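# Move glass graduated cylinder between shelved benches, standing upright

## Task

Take the graduated cylinder from the shelved bench by the door and set it standing upright on the work surface of the shelved bench by the window. It fails if the cylinder tips over, touches the floor, drops more than a few centimetres or is knocked hard (it is glass and breaks). At the end the gripper must have released it and moved away, the cylinder must stay put without the robot's help, and the robot itself must not have fallen or be left leaning.

## Robot and tools

Robot: a Hello Robot Stretch 3 with one arm. It has a two-wheeled base (0.33 m long, 0.34 m wide), a lift that slides up a mast, and a telescoping arm that reaches out to the robot's RIGHT side. The gripper cannot move forward on its own, so drive the base to shift it that way. Turning on the spot pivots about the point midway between the drive wheels, 0.05 m behind the front edge. With the arm pulled in and the wrist folded, a turn sweeps a 0.28 m radius circle. An unfolded, level wrist reaches beyond that circle.

Frames: the base frame has its origin on the floor between the drive wheels, with x forward, y left and z up. hand_pose is reported in this frame, at the point where the closed fingertips meet. The odometry frame is the base frame as it was at scene start. base_odometry heading is positive to the left, from -3.142 to 3.142, and counts wheel slip as travel.

execute_actions: argument "actions" is a list holding exactly one action, or none (an empty list just reports state and images). An action may contain:
- "base" with exactly one key. {"translate_m": d} drives straight by d metres, an offset from the base's last reported position; forward is positive, range -1 to 1. {"rotate_rad": d} turns in place by d radians, an offset; left (counter-clockwise seen from above) is positive, range -3.2 to 3.2. The base cannot move sideways.
- "joints": absolute targets given by name. lift_m 0 to 1.1 (arm height). arm_m 0 to 0.52 (extension). wrist_yaw_rad -1.345 to 4.42 (0 is along the arm, positive swings toward the front, 3.0 folds it over the base). wrist_pitch_rad -1.57 to 0.451 (0 is level, negative tips the fingertips down). wrist_roll_rad -2.911 to 2.911. gripper_m -0.089 to 0.179 (larger is wider; the real fingertip gap is about 0.007 less when nearly shut and 0.025 less when wide; below 0.007 there is no gap). head_pan_rad -3.953 to 1.73 (-1.57 looks along the arm). head_tilt_rad -1.53 to 0.419 (negative looks down).
- "contact_limits": {"arm_m": N}, an effort percentage from 1 to 100 at which the arm motion halts with contact_stop. Smaller values are gentler.
Base and joint motions start together. Any joint you leave out may still be driving toward its previous target. "cameras" is a list chosen from head_camera, nav_camera, wrist_camera and all; null or omitted means all, and [] means none. A call with an unknown key or an out-of-range value is rejected and nothing moves. No action runs longer than 15 s. When a result reports a stop, any later calls in that same reply are skipped.

wait {"seconds": 0 to 10}: lets time pass without new commands and returns the state and images. zoom_image {"camera", "region": [x0,y0,x1,y1]} gives a pixel crop of that camera's latest image, at most 504x504. finished_scene {"scene": n} ends scene n permanently and reports whether it succeeded.

Results: base_status and joint_status tell how each motion ended. "done" means it reached its target (for the base, the wheels turned the full amount, even if they slipped). "off_target" means it came to rest short and may still be pushing. contact_stop, time_out and torque_fault drop the target. The arm and lift go slack after a contact_stop, and a slack lift can sag under a load. on_its_own lists things you did not command; "held at" there gives the target being held. motor_effort is a percentage of each motor's maximum, with the peak in brackets; it is noisy and carries a fixed bias. A rest effort outside its normal range suggests pushing or carrying. lidar_m lists 12 distances in 30° sectors, starting straight ahead and going counter-clockwise (4th left, 7th behind, 10th right). It scans 0.17 m above the floor, cannot see glass, and the robot's own parts may block some sectors. wrist_depth_mm and head_depth_mm are 7x7 grids of median depth ('-' means no reading); glass does not show in them. base_tilt is in degrees with a fixed error of roughly 4°. turned_by_wheels and turned_by_imu give the turn since the last result.

Cameras: head_camera and nav_camera are on the head and aim with the pan and tilt joints. wrist_camera is on the gripper. The calibration data gives intrinsics and base-frame poses, with small errors.

Gripping: to grasp, command a gripper_m smaller than the object's width. To let go, command at least 0.02 more than the value where contact was made. Neither the reading nor a "done" status proves you are holding something. Squeezing too hard sets off a stall guard that can let the object slip.

Avoid the following. Folding or unfolding the wrist is only safe with lift_m 0.32 to 0.95, wrist_pitch_rad -0.4 and roll near 0. With yaw below -0.4, keep pitch at -0.5 or lower. Pushing with the arm while the gripper is higher than about 0.45 m can tip the robot, and a second push after a stop makes this worse. Do not drive while the gripper is pressing or hooked on something fixed. If the robot snags, reverse in small steps. If it leans, pull the gripper free and lower the lift to about 0.2. The wrist and base have no contact stop, and a wrist pressed hard faults out for 10 s. Lower the cylinder gently until it rests on the surface, then open the gripper, back away and check that it stays upright. Fast base speed (0.30 m/s) is only available with the arm stowed: lift below 0.30, arm below 0.03, yaw above 2.54. Loose objects can occasionally get a small push from outside.

Each tool is called after "Request:" by a JSON object that holds its "api" and its "payload", one argument or row to a line.

## Session

Request:
{"api": "execute_actions", "payload": {
  "actions": []
}}

Scene clock: 0.00 s.
base_odometry: x=+0.000 y=+0.000 heading=+0.000 (m, m, rad; odometry frame)
turned_by_wheels: +0.000 (rad since the last result)
turned_by_imu: +0.000 (rad since the last result)
base_tilt: forward=+0.6 right=-2.5 (deg)
lidar_m: 2.68 1.81 1.80 1.91 2.03 1.37 1.79 0.89 0.89 1.00 1.64 1.99
head_depth_mm: 1682 2641 2725 2745 2732 2764 2278 / 1736 2838 2933 3009 2983 2984 2300 / 1881 2826 3220 3229 3320 3247 2325 / 1873 2800 3341 3260 3209 3070 2325 / 1857 2737 2940 2887 2818 2821 2328 / 1850 2598 2622 2618 2619 2583 2350 / 1827 2408 2423 2441 2404 2388 2285
base_status: not commanded
joint_positions: lift_m=+0.469 arm_m=-0.001 wrist_yaw_rad=+3.109 wrist_pitch_rad=-0.469 wrist_roll_rad=-0.001 gripper_m=+0.037 head_pan_rad=-0.003 head_tilt_rad=-0.013
joint_status: not commanded
motor_effort: left_wheel=-1 right_wheel=+0 lift_m=+22 arm_m=+0 wrist_yaw_rad=+0 wrist_pitch_rad=+4 wrist_roll_rad=-1 gripper_m=+1 head_pan_rad=+1 head_tilt_rad=+2 (%)
hand_pose: x=-0.0140 y=+0.0734 z=+0.4698 quat_wxyz=(+0.176, +0.690, +0.153, +0.685) (m; base frame)
wrist_depth_mm: - - - - - - - / - - - - - - - / - - - - - - - / - - 972 975 995 961 954 / 829 827 822 821 828 808 790 / 710 705 704 695 670 671 688 / 626 609 618 619 602 591 596
pictures: head_camera (sideways: a quarter turn clockwise sets it upright), nav_camera (sideways: a quarter turn counterclockwise sets it upright), wrist_camera
Images, in order (width x height): head_camera 896x504, nav_camera 672x504, wrist_camera 644x364.

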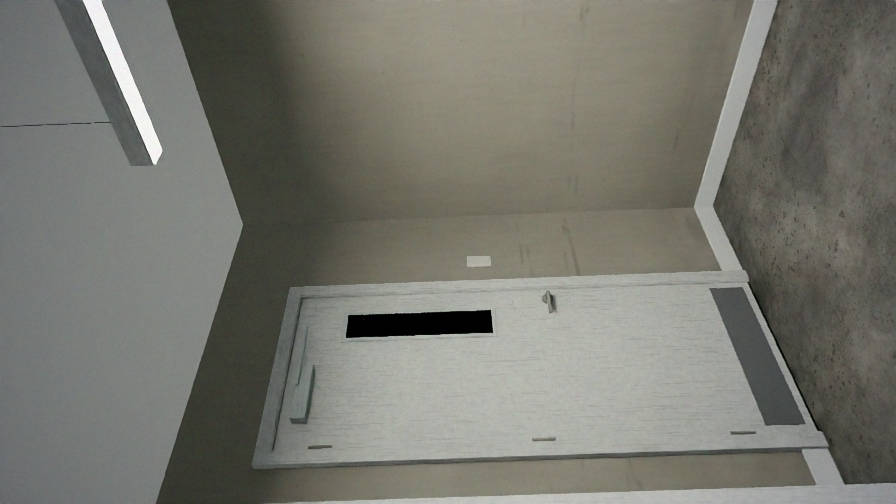

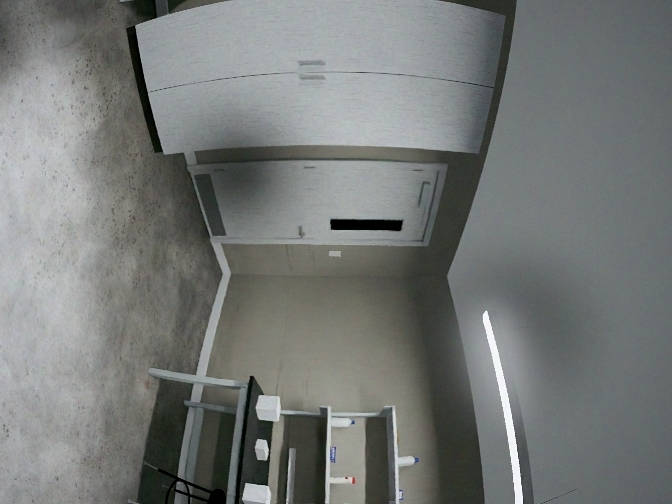

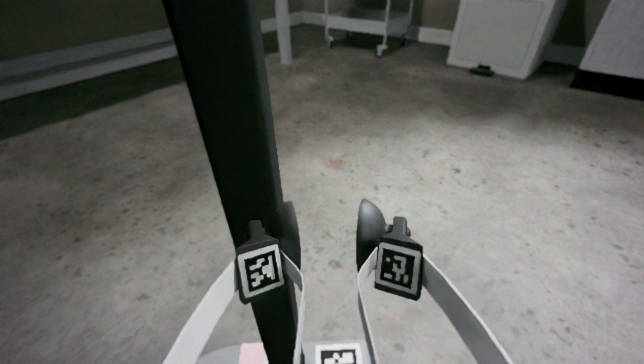

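Request:
{"api": "execute_actions", "payload": {
  "actions": [
    {"joints": {"head_pan_rad": -0.9, "head_tilt_rad": -0.3}}
  ],
  "cameras": ["head_camera", "nav_camera"]
}}

Scene clock: 4.23 s.
base_odometry: x=+0.000 y=+0.000 heading=+0.000 (m, m, rad; odometry frame)
turned_by_wheels: +0.000 (rad since the last result)
turned_by_imu: +0.001 (rad since the last result)
base_tilt: forward=+0.6 right=-2.7 (deg)
lidar_m: 2.69 1.80 1.80 1.91 2.03 1.37 1.79 0.89 0.89 1.00 1.64 1.99
head_depth_mm: 2431 2577 2659 2848 2775 2001 1548 / 2370 2533 2642 2701 2559 1992 1555 / 2380 2455 2584 2268 2766 2036 1572 / 2322 2438 2596 2182 2702 2047 1580 / 2296 2397 2481 2113 2638 2063 1586 / 2286 2374 2487 2169 2712 2087 1602 / 2235 2355 2448 2084 2686 2087 1608
base_status: not commanded
joint_positions: lift_m=+0.469 arm_m=-0.001 wrist_yaw_rad=+3.109 wrist_pitch_rad=-0.469 wrist_roll_rad=-0.001 gripper_m=+0.037 head_pan_rad=-0.893 head_tilt_rad=-0.296
joint_status: all done
motor_effort: left_wheel=+0(1) right_wheel=+0(0) lift_m=+22(22) arm_m=-1(0) wrist_yaw_rad=+1(1) wrist_pitch_rad=+4(4) wrist_roll_rad=+0(1) gripper_m=+0(1) head_pan_rad=-2(33) head_tilt_rad=-2(20) (%)
hand_pose: x=-0.0140 y=+0.0734 z=+0.4698 quat_wxyz=(+0.176, +0.690, +0.153, +0.685) (m; base frame)
wrist_depth_mm: - - - - - - - / - - - - - - - / - - - - - - - / - - - - 999 997 955 / 829 830 817 831 833 802 829 / 709 704 697 691 657 683 676 / 619 613 629 625 603 595 593
pictures: head_camera (sideways: a quarter turn clockwise sets it upright), nav_camera (sideways: a quarter turn counterclockwise sets it upright)
camera_calibration (this result's frames):
head_camera: T_world_to_cam=[[-0.138617, 0.23692, -0.961589, 1.2712], [0.766914, 0.640016, 0.0471358, -0.0636809], [0.6266, -0.730923, -0.270415, 0.300351], [0, 0, 0, 1]] pos_world=[0.0368486, -0.0408837, 1.30659]
nav_camera: T_world_to_cam=[[0.19141, -0.226641, 0.954985, -1.20499], [-0.748773, -0.662788, -0.00721706, 0.0679486], [0.634588, -0.713685, -0.296567, 0.336276], [0, 0, 0, 1]] pos_world=[0.0681276, 0.0119318, 1.25096]
Images, in order (width x height): head_camera 896x504, nav_camera 672x504.

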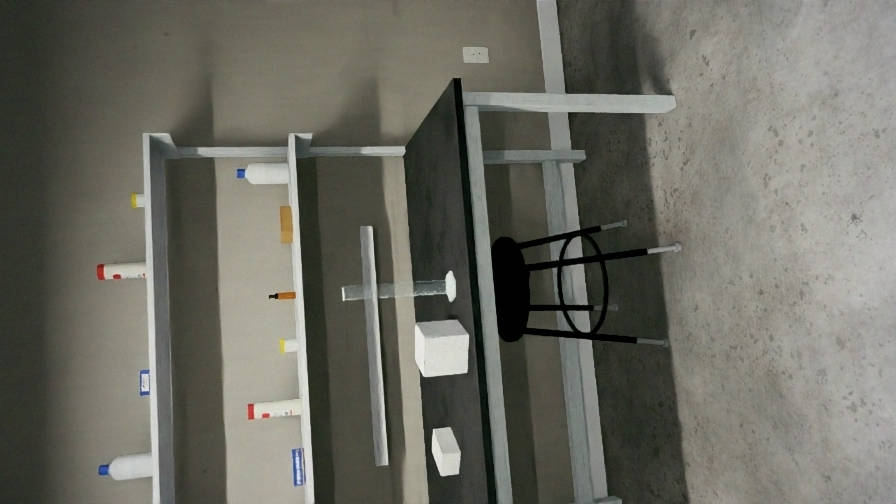

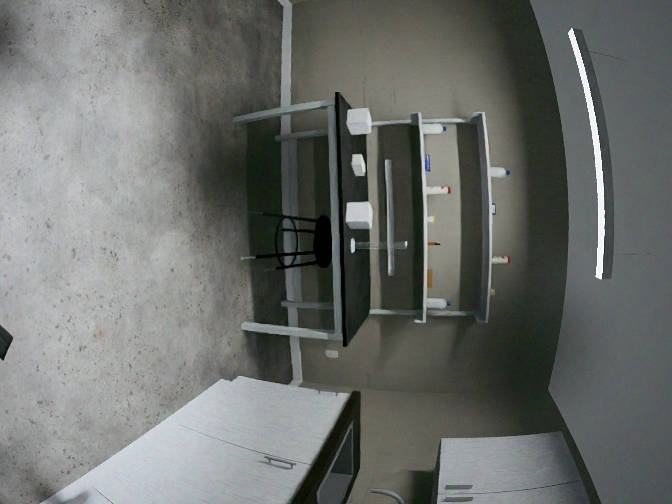

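Request:
{"api": "execute_actions", "payload": {
  "actions": [
    {"joints": {"head_pan_rad": -2.6, "head_tilt_rad": -0.3}}
  ],
  "cameras": ["head_camera", "nav_camera"]
}}

Request:
{"api": "execute_actions", "payload": {
  "actions": [
    {"joints": {"head_pan_rad": -3.9, "head_tilt_rad": -0.3}}
  ],
  "cameras": ["head_camera", "nav_camera"]
}}

Scene clock: 7.70 s.
base_odometry: x=+0.000 y=+0.000 heading=+0.000 (m, m, rad; odometry frame)
turned_by_wheels: +0.000 (rad since the last result)
turned_by_imu: +0.000 (rad since the last result)
base_tilt: forward=+0.6 right=-2.6 (deg)
lidar_m: 2.68 1.81 1.80 1.91 2.03 1.37 1.79 0.89 0.89 1.00 1.64 1.99
head_depth_mm: 1469 1555 1644 1726 1844 1921 1545 / 1434 1507 1579 1677 1774 1847 1564 / 1385 1457 1534 1631 1711 1806 1561 / 1358 1417 1491 1553 976 1016 1078 / 1024 1075 1172 1143 945 982 1039 / 1002 1042 1395 1118 930 949 1005 / 981 1019 1377 1096 904 923 973
base_status: not commanded
joint_positions: lift_m=+0.469 arm_m=-0.001 wrist_yaw_rad=+3.109 wrist_pitch_rad=-0.469 wrist_roll_rad=-0.001 gripper_m=+0.037 head_pan_rad=-2.593 head_tilt_rad=-0.296
joint_status: all done
motor_effort: left_wheel=-1(1) right_wheel=+0(1) lift_m=+22(21) arm_m=+0(1) wrist_yaw_rad=+1(0) wrist_pitch_rad=+4(4) wrist_roll_rad=+0(1) gripper_m=+0(0) head_pan_rad=-2(33) head_tilt_rad=-1(2) (%)
hand_pose: x=-0.0140 y=+0.0734 z=+0.4698 quat_wxyz=(+0.176, +0.690, +0.153, +0.685) (m; base frame)
wrist_depth_mm: - - - - - - - / - - - - - - - / - - - - - - - / - - 986 989 - 979 976 / 830 844 826 826 818 786 813 / 719 702 709 681 669 706 687 / 613 613 616 631 604 591 584
pictures: head_camera (sideways: a quarter turn clockwise sets it upright), nav_camera (sideways: a quarter turn counterclockwise sets it upright)
camera_calibration (this result's frames):
head_camera: T_world_to_cam=[[0.253029, 0.107073, -0.961515, 1.26872], [0.535858, -0.842991, 0.0471405, -0.0622776], [-0.805501, -0.527164, -0.270677, 0.309427], [0, 0, 0, 1]] pos_world=[-0.0384057, -0.0252253, 1.30658]
nav_camera: T_world_to_cam=[[-0.249636, -0.160749, 0.954904, -1.20219], [-0.560786, 0.827929, -0.00722972, 0.0668184], [-0.789431, -0.537302, -0.296826, 0.345301], [0, 0, 0, 1]] pos_world=[0.00995232, -0.0630407, 1.25095]
Images, in order (width x height): head_camera 896x504, nav_camera 672x504.

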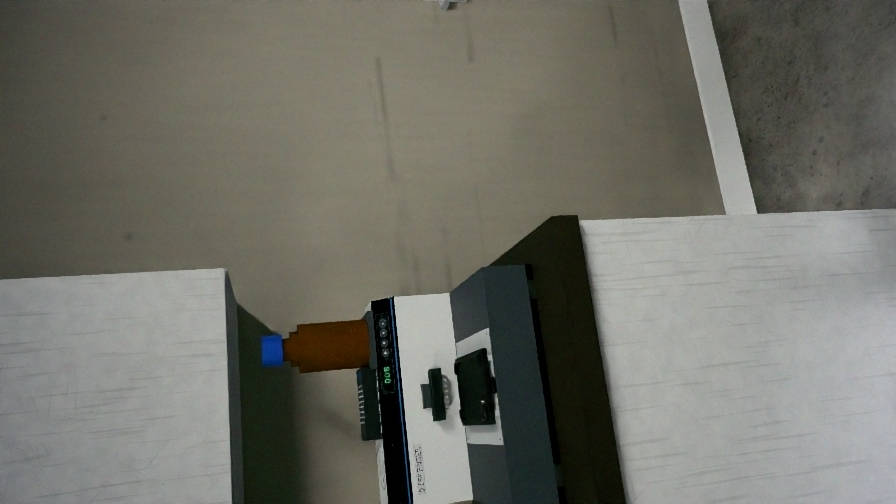

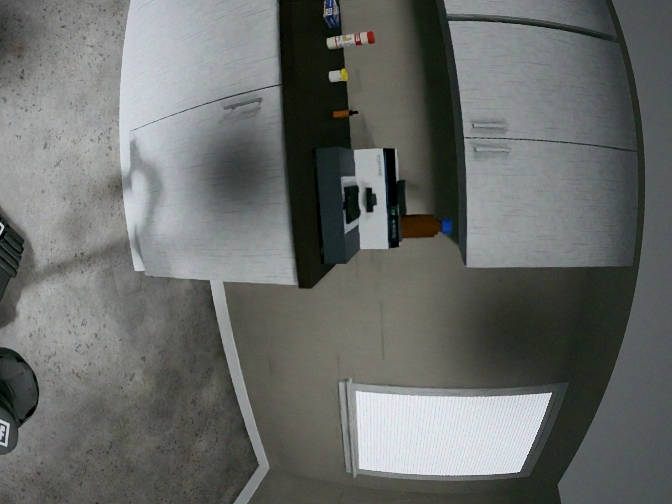

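Scene clock: 8.93 s.
base_odometry: x=+0.000 y=+0.000 heading=+0.000 (m, m, rad; odometry frame)
turned_by_wheels: +0.000 (rad since the last result)
turned_by_imu: +0.000 (rad since the last result)
base_tilt: forward=+0.7 right=-2.6 (deg)
lidar_m: 2.68 1.81 1.81 1.90 2.03 1.37 1.79 0.89 0.89 1.00 1.64 1.98
head_depth_mm: - - - - - - - / 1862 1990 2054 1428 2299 1989 1551 / 1864 1970 2058 1571 2323 2030 1565 / 1877 1967 2098 1618 2297 1953 1569 / 1866 2009 2087 2188 2327 2084 1594 / 1898 1994 2100 2203 2313 2059 1604 / 1884 1984 2098 2225 2349 2080 1594
base_status: not commanded
joint_positions: lift_m=+0.469 arm_m=-0.001 wrist_yaw_rad=+3.109 wrist_pitch_rad=-0.469 wrist_roll_rad=-0.001 gripper_m=+0.037 head_pan_rad=-3.893 head_tilt_rad=-0.296
joint_status: all done
motor_effort: left_wheel=-1(1) right_wheel=+1(0) lift_m=+22(22) arm_m=+0(1) wrist_yaw_rad=+0(0) wrist_pitch_rad=+4(4) wrist_roll_rad=-1(1) gripper_m=+1(1) head_pan_rad=-3(33) head_tilt_rad=-2(1) (%)
hand_pose: x=-0.0140 y=+0.0734 z=+0.4698 quat_wxyz=(+0.176, +0.690, +0.153, +0.685) (m; base frame)
wrist_depth_mm: - - - - - - - / - - - - - - - / - - - - - - - / - - - 997 997 950 966 / 849 840 829 815 847 783 779 / 709 704 711 701 668 676 686 / 622 616 610 620 595 593 597
pictures: head_camera (sideways: a quarter turn clockwise sets it upright), nav_camera (sideways: a quarter turn counterclockwise sets it upright)
camera_calibration (this result's frames):
head_camera: T_world_to_cam=[[0.170876, -0.215184, -0.961508, 1.26921], [-0.668928, -0.741831, 0.047141, -0.054929], [-0.72342, 0.635124, -0.270704, 0.308962], [0, 0, 0, 1]] pos_world=[-0.0301115, 0.0361361, 1.30658]
nav_camera: T_world_to_cam=[[-0.221688, 0.197556, 0.954896, -1.20235], [0.647746, 0.761822, -0.00723104, 0.059448], [-0.728889, 0.616927, -0.296853, 0.344966], [0, 0, 0, 1]] pos_world=[-0.0536118, -0.0205764, 1.25095]
Images, in order (width x height): head_camera 896x504, nav_camera 672x504.

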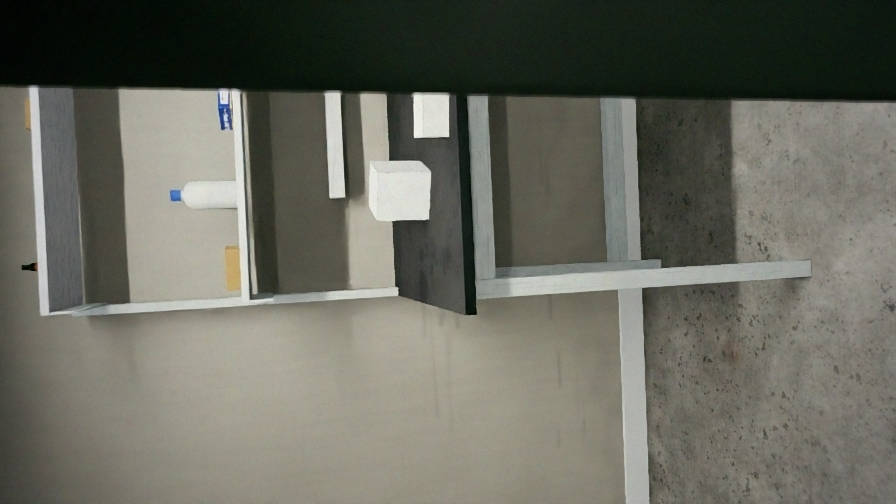

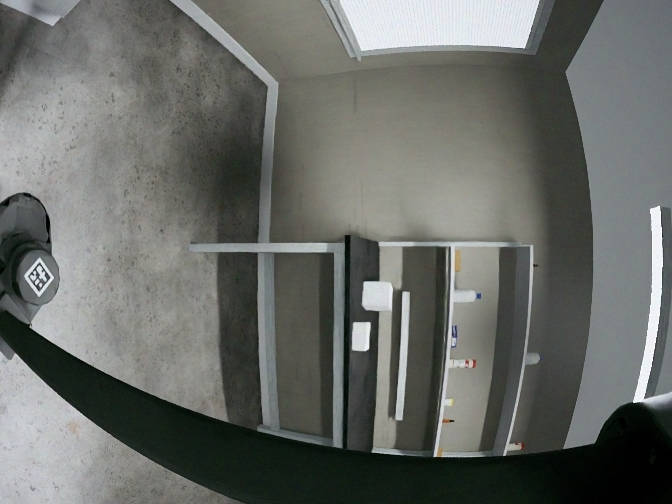

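Request:
{"api": "execute_actions", "payload": {
  "actions": [
    {"base": {"rotate_rad": -0.81}, "joints": {"lift_m": 0.27, "head_pan_rad": 0.0, "head_tilt_rad": -0.5}}
  ],
  "cameras": ["head_camera", "nav_camera"]
}}

Scene clock: 29.73 s.
base_odometry: x=+0.000 y=+0.000 heading=-0.810 (m, m, rad; odometry frame)
turned_by_wheels: -0.810 (rad since the last result)
turned_by_imu: -0.808 (rad since the last result)
base_tilt: forward=+0.6 right=-2.7 (deg)
lidar_m: 1.94 1.98 1.92 1.80 1.84 1.91 1.37 2.19 1.59 0.89 0.90 1.17
head_depth_mm: 2329 2477 2659 2687 2044 1594 1320 / 2255 2449 2309 2754 2052 1609 1324 / 2250 2425 2344 2757 2083 1624 1337 / 2233 2390 2140 2610 2094 1621 1340 / 2213 2410 1876 2693 2088 1644 1344 / 2182 2384 2077 2788 2136 1646 1358 / 2196 2376 2081 2729 2139 1679 1374
base_status: done
joint_positions: lift_m=+0.270 arm_m=-0.001 wrist_yaw_rad=+3.109 wrist_pitch_rad=-0.470 wrist_roll_rad=-0.001 gripper_m=+0.037 head_pan_rad=-0.007 head_tilt_rad=-0.494
joint_status: all done
motor_effort: left_wheel=+2(7) right_wheel=-3(7) lift_m=+15(19) arm_m=+0(0) wrist_yaw_rad=+0(0) wrist_pitch_rad=+4(4) wrist_roll_rad=-1(0) gripper_m=+1(1) head_pan_rad=+3(33) head_tilt_rad=-2(18) (%)
hand_pose: x=-0.0140 y=+0.0732 z=+0.2714 quat_wxyz=(+0.176, +0.690, +0.154, +0.685) (m; base frame)
wrist_depth_mm: - - - - - - - / - - - - - - - / 880 851 - 857 873 821 805 / 674 685 664 662 643 642 656 / 553 548 555 557 552 533 533 / 471 - - - - 457 453 / - - - - 397 395 395
pictures: head_camera (sideways: a quarter turn clockwise sets it upright), nav_camera (sideways: a quarter turn counterclockwise sets it upright)
camera_calibration (this result's frames):
head_camera: T_world_to_cam=[[-0.455031, 0.0439407, -0.889391, 1.1789], [-0.000572845, 0.998767, 0.0496375, -0.0622436], [0.890475, 0.0230961, -0.454445, 0.538234], [0, 0, 0, 1]] pos_world=[0.0571154, -0.00206575, 1.29619]
nav_camera: T_world_to_cam=[[0.478693, 0.00345321, 0.877976, -1.10624], [0.0369694, -0.999185, -0.0162267, 0.0748821], [0.877204, 0.0402258, -0.47843, 0.571462], [0, 0, 0, 1]] pos_world=[0.0254937, 0.0556536, 1.24587]
Images, in order (width x height): head_camera 896x504, nav_camera 672x504.

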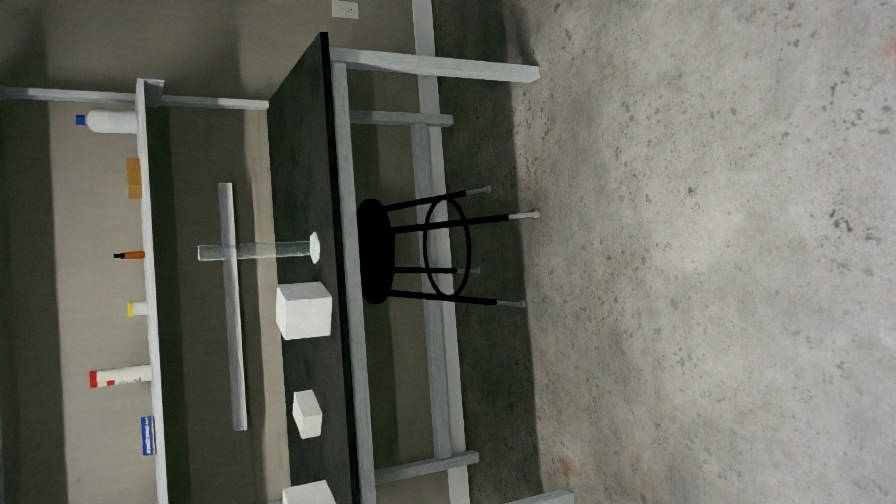

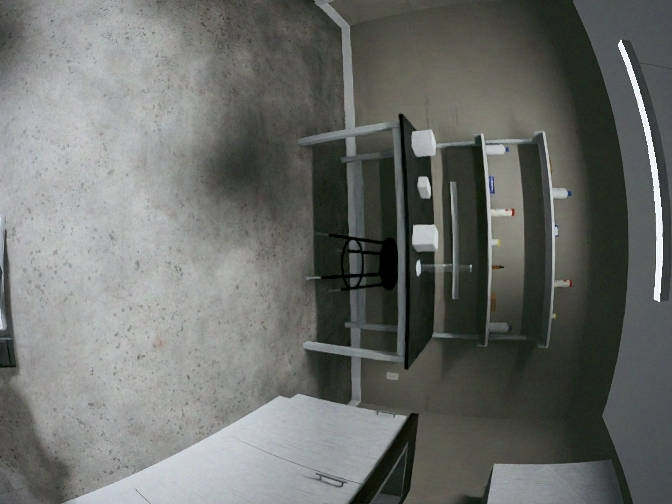

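Request:
{"api": "execute_actions", "payload": {
  "actions": [
    {"base": {"translate_m": 1.0}, "joints": {"head_tilt_rad": -0.6}}
  ],
  "cameras": ["head_camera"]
}}

Scene clock: 35.57 s.
base_odometry: x=+0.690 y=-0.724 heading=-0.810 (m, m, rad; odometry frame)
turned_by_wheels: +0.000 (rad since the last result)
turned_by_imu: +0.000 (rad since the last result)
base_tilt: forward=+0.8 right=-2.7 (deg)
lidar_m: 0.94 1.52 1.17 1.89 1.92 2.50 3.03 1.25 0.86 0.80 0.82 1.02
head_depth_mm: 1298 1506 1379 1016 1816 1486 1243 / 1334 1524 1397 1020 1830 1493 1249 / 1351 1470 1431 1021 1775 1491 1253 / 1340 1466 1441 1000 1738 1498 1259 / 1315 1462 1453 991 1808 1511 1269 / 1320 1452 1470 949 1814 1515 1273 / 1288 1429 1510 1022 1836 1537 1285
base_status: done
joint_positions: lift_m=+0.270 arm_m=-0.001 wrist_yaw_rad=+3.109 wrist_pitch_rad=-0.470 wrist_roll_rad=-0.001 gripper_m=+0.037 head_pan_rad=-0.007 head_tilt_rad=-0.593
joint_status: all done
motor_effort: left_wheel=+2(8) right_wheel=-3(7) lift_m=+16(16) arm_m=-1(0) wrist_yaw_rad=+1(1) wrist_pitch_rad=+4(4) wrist_roll_rad=+0(0) gripper_m=+0(0) head_pan_rad=+4(3) head_tilt_rad=-3(14) (%)
hand_pose: x=-0.0140 y=+0.0732 z=+0.2714 quat_wxyz=(+0.176, +0.690, +0.154, +0.685) (m; base frame)
wrist_depth_mm: - - - - - - - / - - - - - - - / 860 846 - 863 832 827 793 / 688 678 652 665 663 652 645 / 563 552 546 564 555 535 529 / 472 - - - - 458 455 / - - - - 396 395 394
pictures: head_camera (sideways: a quarter turn clockwise sets it upright)
camera_calibration (this result's frames):
head_camera: T_world_to_cam=[[-0.541081, 0.0444217, -0.839797, 1.11474], [0.00413409, 0.998732, 0.0501652, -0.0629529], [0.84096, 0.0236716, -0.540579, 0.650608], [0, 0, 0, 1]] pos_world=[0.0562916, -0.00204679, 1.29102]
Images, in order (width x height): head_camera 896x504.

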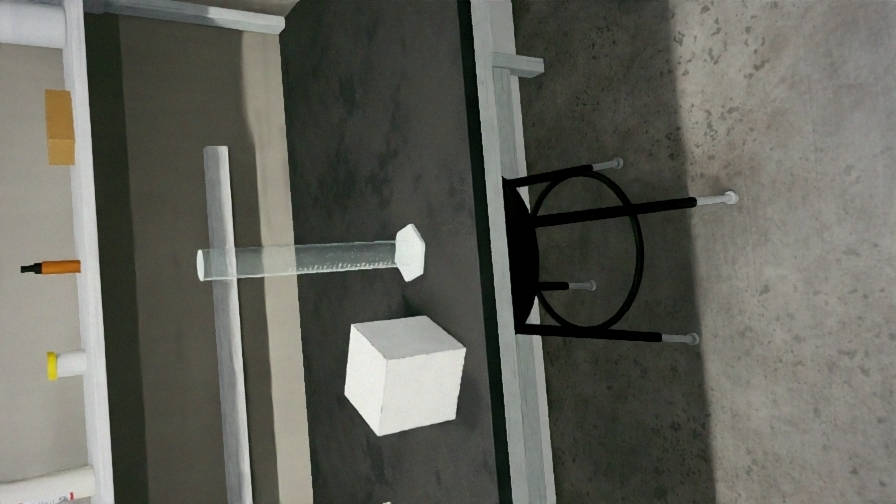

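Request:
{"api": "execute_actions", "payload": {
  "actions": [
    {"base": {"translate_m": 0.33}}
  ],
  "cameras": []
}}

Request:
{"api": "execute_actions", "payload": {
  "actions": [
    {"base": {"rotate_rad": 1.64}, "joints": {"head_pan_rad": -1.57, "head_tilt_rad": -0.7}}
  ],
  "cameras": ["head_camera"]
}}

Request:
{"api": "execute_actions", "payload": {
  "actions": [
    {"joints": {"lift_m": 0.82, "wrist_pitch_rad": -0.4}}
  ],
  "cameras": []
}}

Scene clock: 56.33 s.
base_odometry: x=+0.917 y=-0.963 heading=-0.810 (m, m, rad; odometry frame)
turned_by_wheels: +0.000 (rad since the last result)
turned_by_imu: +0.001 (rad since the last result)
base_tilt: forward=+0.6 right=-2.6 (deg)
lidar_m: 0.61 0.74 0.98 2.35 1.96 2.52 2.70 1.21 0.83 0.78 0.79 0.75
head_depth_mm: 1064 1205 1300 959 741 1397 1234 / 1042 1191 1287 977 746 1396 1251 / 1050 1185 1275 983 752 1161 1223 / 1024 1172 1276 994 760 1393 1257 / 1037 1167 1270 1001 742 1099 1244 / 1022 1152 1260 1012 667 715 1267 / 1029 1143 1256 1021 666 683 1289
base_status: done
joint_positions: lift_m=+0.270 arm_m=-0.001 wrist_yaw_rad=+3.109 wrist_pitch_rad=-0.470 wrist_roll_rad=-0.001 gripper_m=+0.037 head_pan_rad=-0.007 head_tilt_rad=-0.594
joint_status: not commanded
motor_effort: left_wheel=+2(9) right_wheel=-3(8) lift_m=+15(16) arm_m=+0(1) wrist_yaw_rad=+0(1) wrist_pitch_rad=+4(4) wrist_roll_rad=+0(0) gripper_m=+1(1) head_pan_rad=+4(4) head_tilt_rad=-3(3) (%)
hand_pose: x=-0.0140 y=+0.0732 z=+0.2714 quat_wxyz=(+0.176, +0.690, +0.154, +0.685) (m; base frame)
wrist_depth_mm: - - - - - - - / - - - - - - - / 868 857 - 843 820 824 823 / 677 677 666 663 649 647 659 / 556 557 550 562 556 540 532 / 468 - - - - 452 454 / - - - - 399 394 392
pictures: none
No camera images: the call's "cameras" was empty. Leave "cameras" out to get every camera's image.

Scene clock: 58.63 s.
base_odometry: x=+0.917 y=-0.963 heading=+0.830 (m, m, rad; odometry frame)
turned_by_wheels: +1.640 (rad since the last result)
turned_by_imu: +1.633 (rad since the last result)
base_tilt: forward=+0.7 right=-2.6 (deg)
lidar_m: 1.97 1.98 2.73 2.71 1.11 0.81 0.78 0.75 0.78 0.60 0.74 0.98
head_depth_mm: 1071 1212 1091 830 708 1360 1184 / 1083 1170 1107 839 714 1350 1193 / 1079 1165 1128 842 722 1356 1198 / 1079 1193 1143 857 727 1371 1192 / 1073 1167 1150 703 712 1379 1202 / 1080 1172 1170 682 719 1416 1209 / 1083 1179 1185 853 724 1428 1209
base_status: done
joint_positions: lift_m=+0.270 arm_m=-0.001 wrist_yaw_rad=+3.109 wrist_pitch_rad=-0.470 wrist_roll_rad=-0.001 gripper_m=+0.037 head_pan_rad=-1.563 head_tilt_rad=-0.692
joint_status: all done
motor_effort: left_wheel=-3(9) right_wheel=+4(13) lift_m=+16(15) arm_m=-1(1) wrist_yaw_rad=+0(0) wrist_pitch_rad=+4(4) wrist_roll_rad=+0(1) gripper_m=+0(1) head_pan_rad=-2(34) head_tilt_rad=-4(13) (%)
hand_pose: x=-0.0140 y=+0.0732 z=+0.2714 quat_wxyz=(+0.176, +0.690, +0.154, +0.685) (m; base frame)
wrist_depth_mm: 943 - - - - - - / 996 - - - - - - / 862 859 - 842 825 821 799 / 675 683 653 660 656 641 638 / 559 548 550 567 546 535 528 / 470 - - - - 460 454 / - - - - 401 394 393
pictures: head_camera (sideways: a quarter turn clockwise sets it upright)
camera_calibration (this result's frames):
head_camera: T_world_to_cam=[[0.0357678, 0.621515, -0.782585, 1.03664], [0.998723, 0.00573333, 0.0501996, -0.0690583], [0.0356867, -0.783381, -0.620517, 0.759516], [0, 0, 0, 1]] pos_world=[0.00478718, -0.0489006, 1.28602]
Images, in order (width x height): head_camera 896x504.

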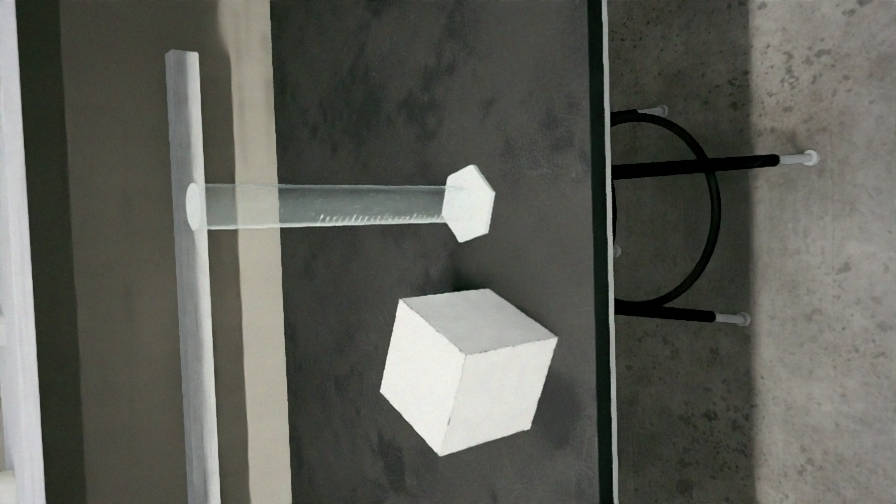

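Scene clock: 64.47 s.
base_odometry: x=+0.917 y=-0.963 heading=+0.830 (m, m, rad; odometry frame)
turned_by_wheels: +0.000 (rad since the last result)
turned_by_imu: +0.001 (rad since the last result)
base_tilt: forward=+0.7 right=-2.6 (deg)
lidar_m: 1.97 1.98 2.72 2.70 1.11 0.81 0.78 0.75 0.78 0.60 0.74 0.98
head_depth_mm: 1080 1208 1096 833 709 1414 - / 1078 1166 1112 840 717 1373 - / 1077 1167 1127 841 720 1363 - / 1080 1191 1136 854 725 1377 - / 1082 1169 1149 703 710 1378 1222 / 1079 1169 1165 680 717 1426 1208 / 1076 1178 1183 852 723 1425 1225
base_status: not commanded
joint_positions: lift_m=+0.820 arm_m=-0.001 wrist_yaw_rad=+3.109 wrist_pitch_rad=-0.418 wrist_roll_rad=-0.001 gripper_m=+0.037 head_pan_rad=-1.563 head_tilt_rad=-0.692
joint_status: all done
motor_effort: left_wheel=-3(2) right_wheel=+4(3) lift_m=+26(29) arm_m=-1(0) wrist_yaw_rad=+0(1) wrist_pitch_rad=+5(6) wrist_roll_rad=-1(1) gripper_m=+1(1) head_pan_rad=-1(2) head_tilt_rad=-4(3) (%)
hand_pose: x=-0.0138 y=+0.0801 z=+0.8323 quat_wxyz=(+0.158, +0.694, +0.135, +0.690) (m; base frame)
wrist_depth_mm: 920 - - - - - - / 921 - - - - - - / 928 - - - - - - / 911 - - - - - - / 902 - - - - - - / 879 - - - - - - / 956 - 965 992 - 986 -
pictures: none
No camera images: the call's "cameras" was empty. Leave "cameras" out to get every camera's image.

Request:
{"api": "execute_actions", "payload": {
  "actions": [
    {"joints": {"wrist_yaw_rad": 0.0}}
  ],
  "cameras": []
}}

Request:
{"api": "execute_actions", "payload": {
  "actions": [
    {"joints": {"wrist_pitch_rad": 0.0, "gripper_m": 0.13}}
  ]
}}

Scene clock: 74.97 s.
base_odometry: x=+0.917 y=-0.963 heading=+0.830 (m, m, rad; odometry frame)
turned_by_wheels: +0.000 (rad since the last result)
turned_by_imu: +0.001 (rad since the last result)
base_tilt: forward=+0.6 right=-2.6 (deg)
lidar_m: 1.96 1.98 2.72 2.70 1.11 0.81 0.78 0.75 0.78 0.60 0.74 0.98
head_depth_mm: 1080 1208 1098 831 708 1408 - / 1078 1168 1114 838 715 1379 - / 1079 1172 1129 840 717 - - / 1080 1187 1141 854 724 1369 1199 / 1082 1162 1155 701 710 1378 1203 / 1085 1172 1163 682 718 1429 1217 / 1079 1171 1181 852 723 1431 1223
base_status: not commanded
joint_positions: lift_m=+0.820 arm_m=-0.001 wrist_yaw_rad=+0.002 wrist_pitch_rad=-0.418 wrist_roll_rad=-0.001 gripper_m=+0.037 head_pan_rad=-1.563 head_tilt_rad=-0.692
joint_status: all done
motor_effort: left_wheel=-3(3) right_wheel=+4(4) lift_m=+26(26) arm_m=-1(0) wrist_yaw_rad=-1(0) wrist_pitch_rad=+5(5) wrist_roll_rad=+0(0) gripper_m=+1(1) head_pan_rad=-2(2) head_tilt_rad=-4(4) (%)
hand_pose: x=-0.0210 y=-0.3686 z=+0.8323 quat_wxyz=(+0.692, +0.148, -0.691, -0.146) (m; base frame)
wrist_depth_mm: 949 932 937 951 952 942 945 / 535 288 372 651 634 618 606 / 470 322 390 436 439 432 427 / 352 344 342 338 334 325 329 / 312 314 368 371 306 374 372 / - - - - - - - / - - - 973 997 989 946
pictures: none
No camera images: the call's "cameras" was empty. Leave "cameras" out to get every camera's image.

Scene clock: 76.37 s.
base_odometry: x=+0.917 y=-0.963 heading=+0.830 (m, m, rad; odometry frame)
turned_by_wheels: +0.000 (rad since the last result)
turned_by_imu: +0.000 (rad since the last result)
base_tilt: forward=+0.7 right=-2.6 (deg)
lidar_m: 1.97 1.98 2.72 2.70 1.11 0.81 0.78 0.75 0.78 0.60 0.74 0.98
head_depth_mm: 1074 1205 1103 833 709 1406 - / 1075 1167 1114 839 714 1373 - / 1083 1164 1129 839 706 - - / 1083 1188 1136 855 725 1372 1199 / 1081 1169 1149 703 711 1376 1202 / 1081 1177 1174 683 714 1423 1212 / 1083 1172 1188 850 721 1424 1218
base_status: not commanded
joint_positions: lift_m=+0.820 arm_m=-0.001 wrist_yaw_rad=+0.002 wrist_pitch_rad=-0.022 wrist_roll_rad=-0.001 gripper_m=+0.130 head_pan_rad=-1.563 head_tilt_rad=-0.692
joint_status: all done
motor_effort: left_wheel=-3(2) right_wheel=+4(3) lift_m=+26(26) arm_m=+0(0) wrist_yaw_rad=-1(1) wrist_pitch_rad=+6(7) wrist_roll_rad=-1(1) gripper_m=+0(82) head_pan_rad=-3(2) head_tilt_rad=-4(4) (%)
hand_pose: x=-0.0209 y=-0.3998 z=+0.9288 quat_wxyz=(+0.708, +0.009, -0.707, -0.007) (m; base frame)
wrist_depth_mm: 787 795 742 757 770 809 948 / - - 993 994 - 994 999 / - - - - - - - / - - - - - 996 - / 578 351 406 621 621 666 593 / 456 365 394 433 438 398 415 / 351 333 336 338 332 330 326
pictures: head_camera (sideways: a quarter turn clockwise sets it upright), nav_camera (sideways: a quarter turn counterclockwise sets it upright), wrist_camera
camera_calibration (this result's frames):
head_camera: T_world_to_cam=[[0.0357679, 0.621515, -0.782585, 1.03664], [0.998723, 0.00573322, 0.0501996, -0.0690583], [0.0356866, -0.783381, -0.620516, 0.759516], [0, 0, 0, 1]] pos_world=[0.00478718, -0.0489006, 1.28602]
nav_camera: T_world_to_cam=[[0.0119563, -0.641762, 0.766811, -0.95846], [-0.998545, -0.0479871, -0.024592, 0.0920842], [0.0525792, -0.765401, -0.641402, 0.788519], [0, 0, 0, 1]] pos_world=[0.0619501, -0.00715069, 1.24298]
wrist_camera: T_world_to_cam=[[-0.999541, 0.000183284, -0.0302989, 0.0131295], [0.029729, 0.199057, -0.979537, 1.0237], [0.00585167, -0.979988, -0.198971, -0.0395968], [0, 0, 0, 1]] pos_world=[-0.0170784, -0.242581, 0.995269]
Images, in order (width x height): head_camera 896x504, nav_camera 672x504, wrist_camera 644x364.

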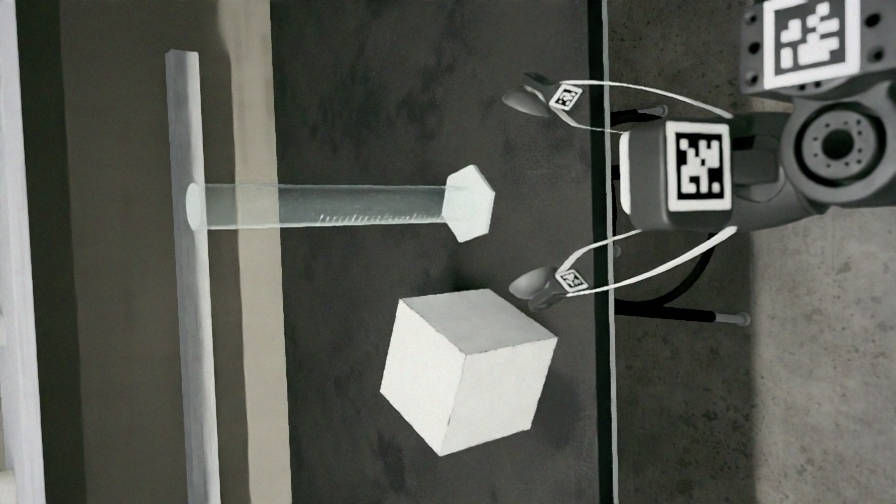

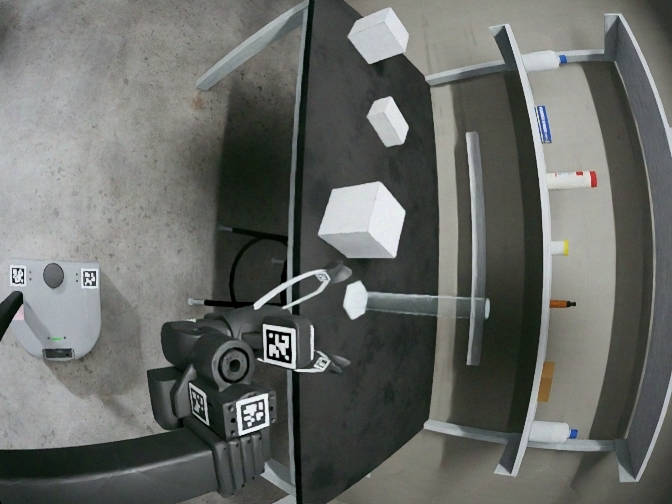

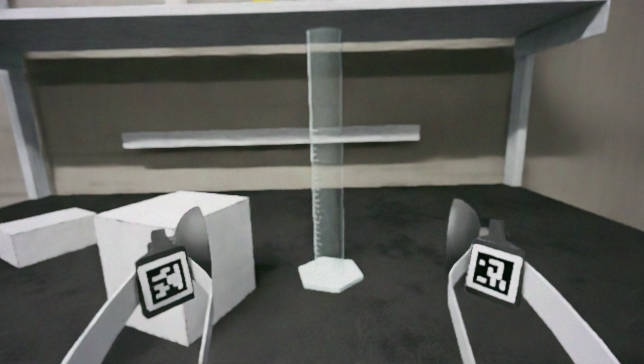

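Request:
{"api": "execute_actions", "payload": {
  "actions": [
    {"joints": {"arm_m": 0.15, "lift_m": 0.83}}
  ],
  "cameras": ["head_camera", "wrist_camera"]
}}

Scene clock: 82.10 s.
base_odometry: x=+0.917 y=-0.963 heading=+0.830 (m, m, rad; odometry frame)
turned_by_wheels: +0.000 (rad since the last result)
turned_by_imu: +0.001 (rad since the last result)
base_tilt: forward=+0.7 right=-2.6 (deg)
lidar_m: 1.97 1.98 2.72 2.71 1.11 0.81 0.78 0.74 0.78 0.60 0.74 0.98
head_depth_mm: 1078 1212 1099 865 - 1314 1180 / 1075 1164 1104 867 - 1336 1183 / 1085 1170 1129 915 - 1327 1194 / 1082 1195 1139 858 726 1370 1196 / 1085 1159 1151 702 709 1379 1207 / 1078 1165 1162 682 717 1410 1215 / 1086 1177 1175 855 723 1424 1225
base_status: not commanded
joint_positions: lift_m=+0.830 arm_m=+0.150 wrist_yaw_rad=+0.001 wrist_pitch_rad=-0.020 wrist_roll_rad=-0.001 gripper_m=+0.130 head_pan_rad=-1.563 head_tilt_rad=-0.692
joint_status: all done
motor_effort: left_wheel=-3(2) right_wheel=+4(3) lift_m=+26(28) arm_m=+4(4) wrist_yaw_rad=+0(1) wrist_pitch_rad=+6(7) wrist_roll_rad=-1(1) gripper_m=+2(1) head_pan_rad=-2(2) head_tilt_rad=-4(4) (%)
hand_pose: x=-0.0212 y=-0.5504 z=+0.9391 quat_wxyz=(+0.708, +0.008, -0.707, -0.007) (m; base frame)
wrist_depth_mm: 680 684 693 718 748 754 692 / 872 858 862 861 861 818 844 / 903 898 873 863 891 882 900 / 927 931 941 925 939 909 924 / 720 758 672 656 642 688 619 / 221 234 467 457 454 417 438 / 177 219 342 343 346 342 341
pictures: head_camera (sideways: a quarter turn clockwise sets it upright), wrist_camera
camera_calibration (this result's frames):
head_camera: T_world_to_cam=[[0.0358492, 0.621511, -0.782585, 1.03664], [0.998723, 0.00560249, 0.0501996, -0.0690583], [0.035584, -0.783386, -0.620517, 0.759517], [0, 0, 0, 1]] pos_world=[0.00478078, -0.0489004, 1.28602]
wrist_camera: T_world_to_cam=[[-0.99954, 0.00142966, -0.0303017, 0.01383], [0.0299855, 0.197831, -0.979777, 1.06333], [0.00459385, -0.980235, -0.197782, -0.186344], [0, 0, 0, 1]] pos_world=[-0.0172047, -0.393039, 1.00539]
Images, in order (width x height): head_camera 896x504, wrist_camera 644x364.

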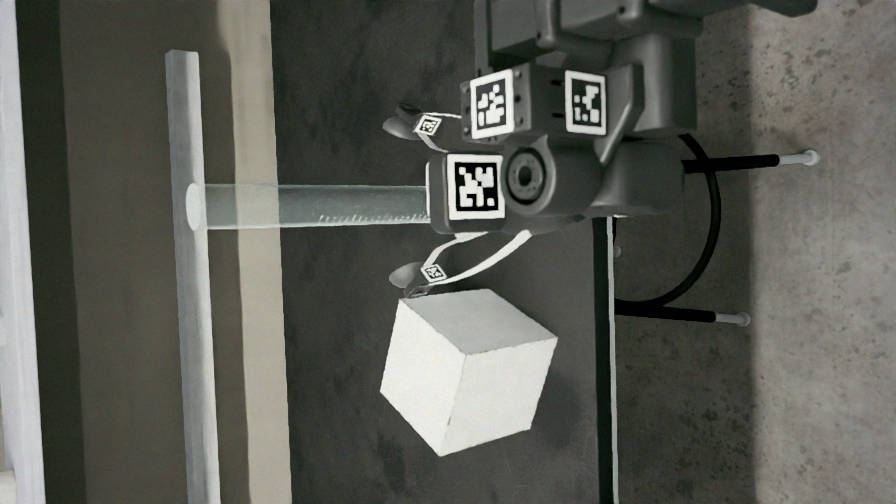

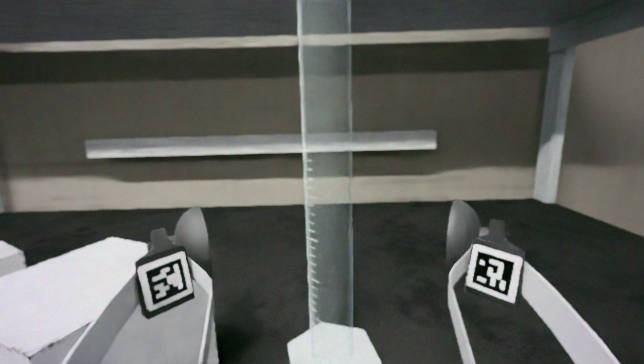

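Request:
{"api": "execute_actions", "payload": {
  "actions": [
    {"joints": {"arm_m": 0.23}}
  ],
  "cameras": ["head_camera", "wrist_camera"]
}}

Scene clock: 86.77 s.
base_odometry: x=+0.917 y=-0.963 heading=+0.830 (m, m, rad; odometry frame)
turned_by_wheels: +0.000 (rad since the last result)
turned_by_imu: +0.001 (rad since the last result)
base_tilt: forward=+0.7 right=-2.7 (deg)
lidar_m: 1.97 1.98 2.72 2.71 1.11 0.80 0.78 0.75 0.78 0.60 0.74 0.98
head_depth_mm: 1081 1202 1095 905 - 1368 1183 / 1076 1171 1118 - 1518 1349 1187 / 1082 1170 1124 - 929 1361 1191 / 1083 1185 1174 853 724 1373 1205 / 1081 1169 1154 703 713 1375 1210 / 1080 1175 1168 682 717 1416 1216 / 1087 1172 1181 847 721 1423 1221
base_status: not commanded
joint_positions: lift_m=+0.830 arm_m=+0.230 wrist_yaw_rad=+0.001 wrist_pitch_rad=-0.020 wrist_roll_rad=-0.001 gripper_m=+0.130 head_pan_rad=-1.563 head_tilt_rad=-0.692
joint_status: all done
motor_effort: left_wheel=-3(3) right_wheel=+3(4) lift_m=+26(26) arm_m=+4(4) wrist_yaw_rad=+0(0) wrist_pitch_rad=+6(6) wrist_roll_rad=-1(1) gripper_m=+0(1) head_pan_rad=-2(2) head_tilt_rad=-4(3) (%)
hand_pose: x=-0.0212 y=-0.6304 z=+0.9391 quat_wxyz=(+0.708, +0.008, -0.707, -0.007) (m; base frame)
wrist_depth_mm: 665 688 697 763 762 754 685 / 787 795 783 780 782 801 780 / 803 782 778 813 795 808 807 / 834 820 847 848 810 837 837 / 718 772 661 662 641 673 612 / 471 479 463 458 457 410 438 / 176 183 354 350 346 344 336
pictures: head_camera (sideways: a quarter turn clockwise sets it upright), wrist_camera
camera_calibration (this result's frames):
head_camera: T_world_to_cam=[[0.0358502, 0.621511, -0.782585, 1.03664], [0.998723, 0.00560094, 0.0501996, -0.0690583], [0.0355828, -0.783386, -0.620517, 0.759517], [0, 0, 0, 1]] pos_world=[0.0047807, -0.0489004, 1.28602]
wrist_camera: T_world_to_cam=[[-0.99954, 0.0014452, -0.0303017, 0.0139502], [0.0299887, 0.197818, -0.97978, 1.07915], [0.00457823, -0.980238, -0.19777, -0.264777], [0, 0, 0, 1]] pos_world=[-0.0172063, -0.473039, 1.00539]
Images, in order (width x height): head_camera 896x504, wrist_camera 644x364.

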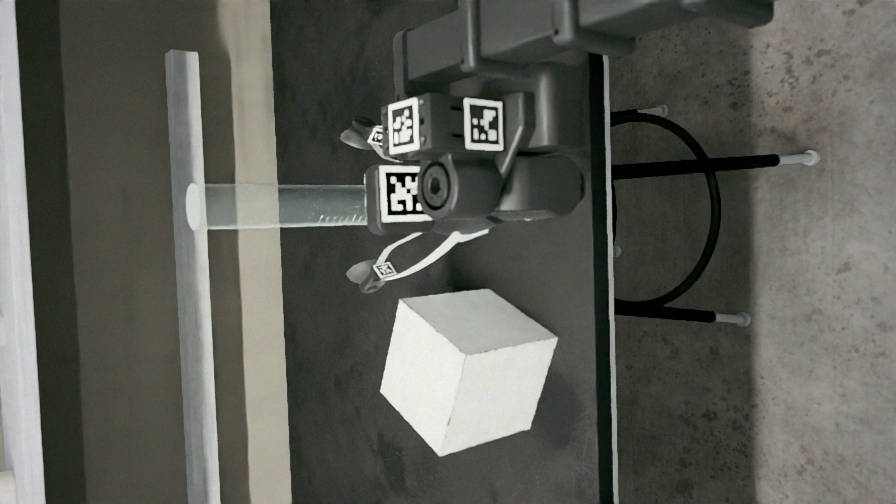

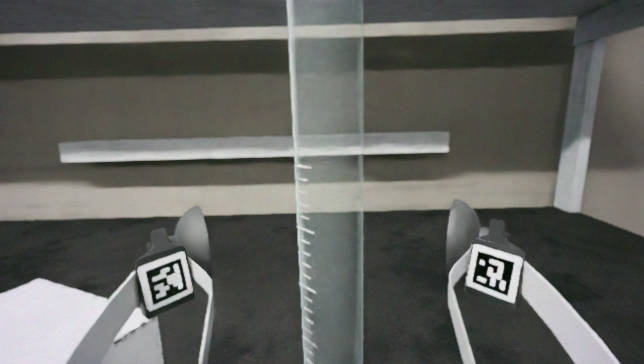

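Request:
{"api": "zoom_image", "payload": {
  "camera": "wrist_camera",
  "region": [160, 100, 500, 300]
}}

Region (160, 100, 500, 300) of wrist_camera's 644x364 image, scaled by 1.482; it fills the top 296 rows of this view, and the rest is white.

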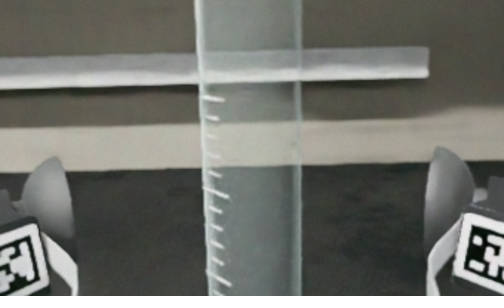

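Request:
{"api": "execute_actions", "payload": {
  "actions": [
    {"joints": {"arm_m": 0.266}}
  ],
  "cameras": ["head_camera", "wrist_camera"]
}}

Scene clock: 90.73 s.
base_odometry: x=+0.917 y=-0.963 heading=+0.830 (m, m, rad; odometry frame)
turned_by_wheels: +0.000 (rad since the last result)
turned_by_imu: +0.001 (rad since the last result)
base_tilt: forward=+0.7 right=-2.5 (deg)
lidar_m: 1.96 1.98 2.72 2.71 1.11 0.81 0.78 0.75 0.78 0.61 0.74 0.98
head_depth_mm: 1078 1200 1102 - - 1375 1179 / 1078 1165 1168 - 693 1357 1190 / 1071 1167 1176 - 700 1358 1189 / 1078 1184 1187 828 727 1372 1205 / 1082 1171 1159 701 710 1380 1209 / 1079 1170 1167 680 717 1422 1210 / 1080 1174 1186 849 723 1420 1220
base_status: not commanded
joint_positions: lift_m=+0.830 arm_m=+0.266 wrist_yaw_rad=+0.001 wrist_pitch_rad=-0.020 wrist_roll_rad=-0.001 gripper_m=+0.130 head_pan_rad=-1.563 head_tilt_rad=-0.692
joint_status: all done
motor_effort: left_wheel=-3(3) right_wheel=+3(4) lift_m=+26(27) arm_m=+4(5) wrist_yaw_rad=+0(1) wrist_pitch_rad=+6(6) wrist_roll_rad=-1(0) gripper_m=+0(0) head_pan_rad=-2(2) head_tilt_rad=-4(4) (%)
hand_pose: x=-0.0212 y=-0.6664 z=+0.9391 quat_wxyz=(+0.708, +0.008, -0.707, -0.007) (m; base frame)
wrist_depth_mm: 663 691 710 717 711 734 652 / 761 746 750 755 737 765 723 / 777 789 767 785 783 770 765 / 808 806 807 816 810 804 806 / 704 745 683 653 661 689 621 / 479 482 461 461 450 409 437 / 381 359 353 350 344 342 343
pictures: head_camera (sideways: a quarter turn clockwise sets it upright), wrist_camera
camera_calibration (this result's frames):
head_camera: T_world_to_cam=[[0.0358504, 0.621511, -0.782585, 1.03664], [0.998723, 0.0056007, 0.0501996, -0.0690583], [0.0355826, -0.783386, -0.620517, 0.759517], [0, 0, 0, 1]] pos_world=[0.00478069, -0.0489004, 1.28602]
wrist_camera: T_world_to_cam=[[-0.99954, 0.00144518, -0.0303017, 0.0140023], [0.0299887, 0.197818, -0.97978, 1.08627], [0.00457826, -0.980238, -0.19777, -0.300066], [0, 0, 0, 1]] pos_world=[-0.0172063, -0.50904, 1.00539]
Images, in order (width x height): head_camera 896x504, wrist_camera 644x364.

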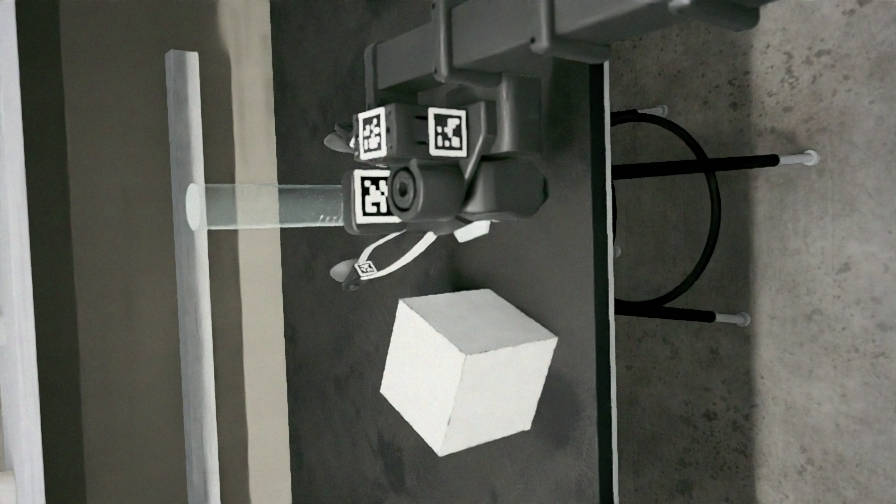

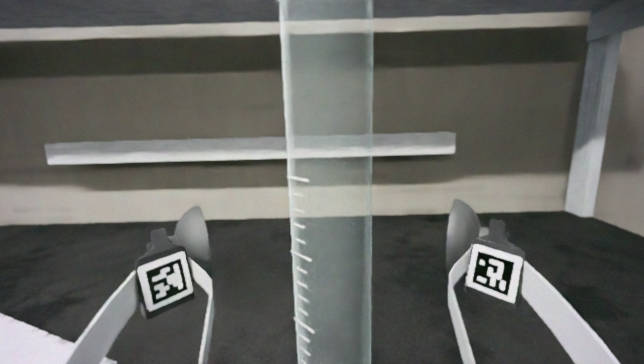

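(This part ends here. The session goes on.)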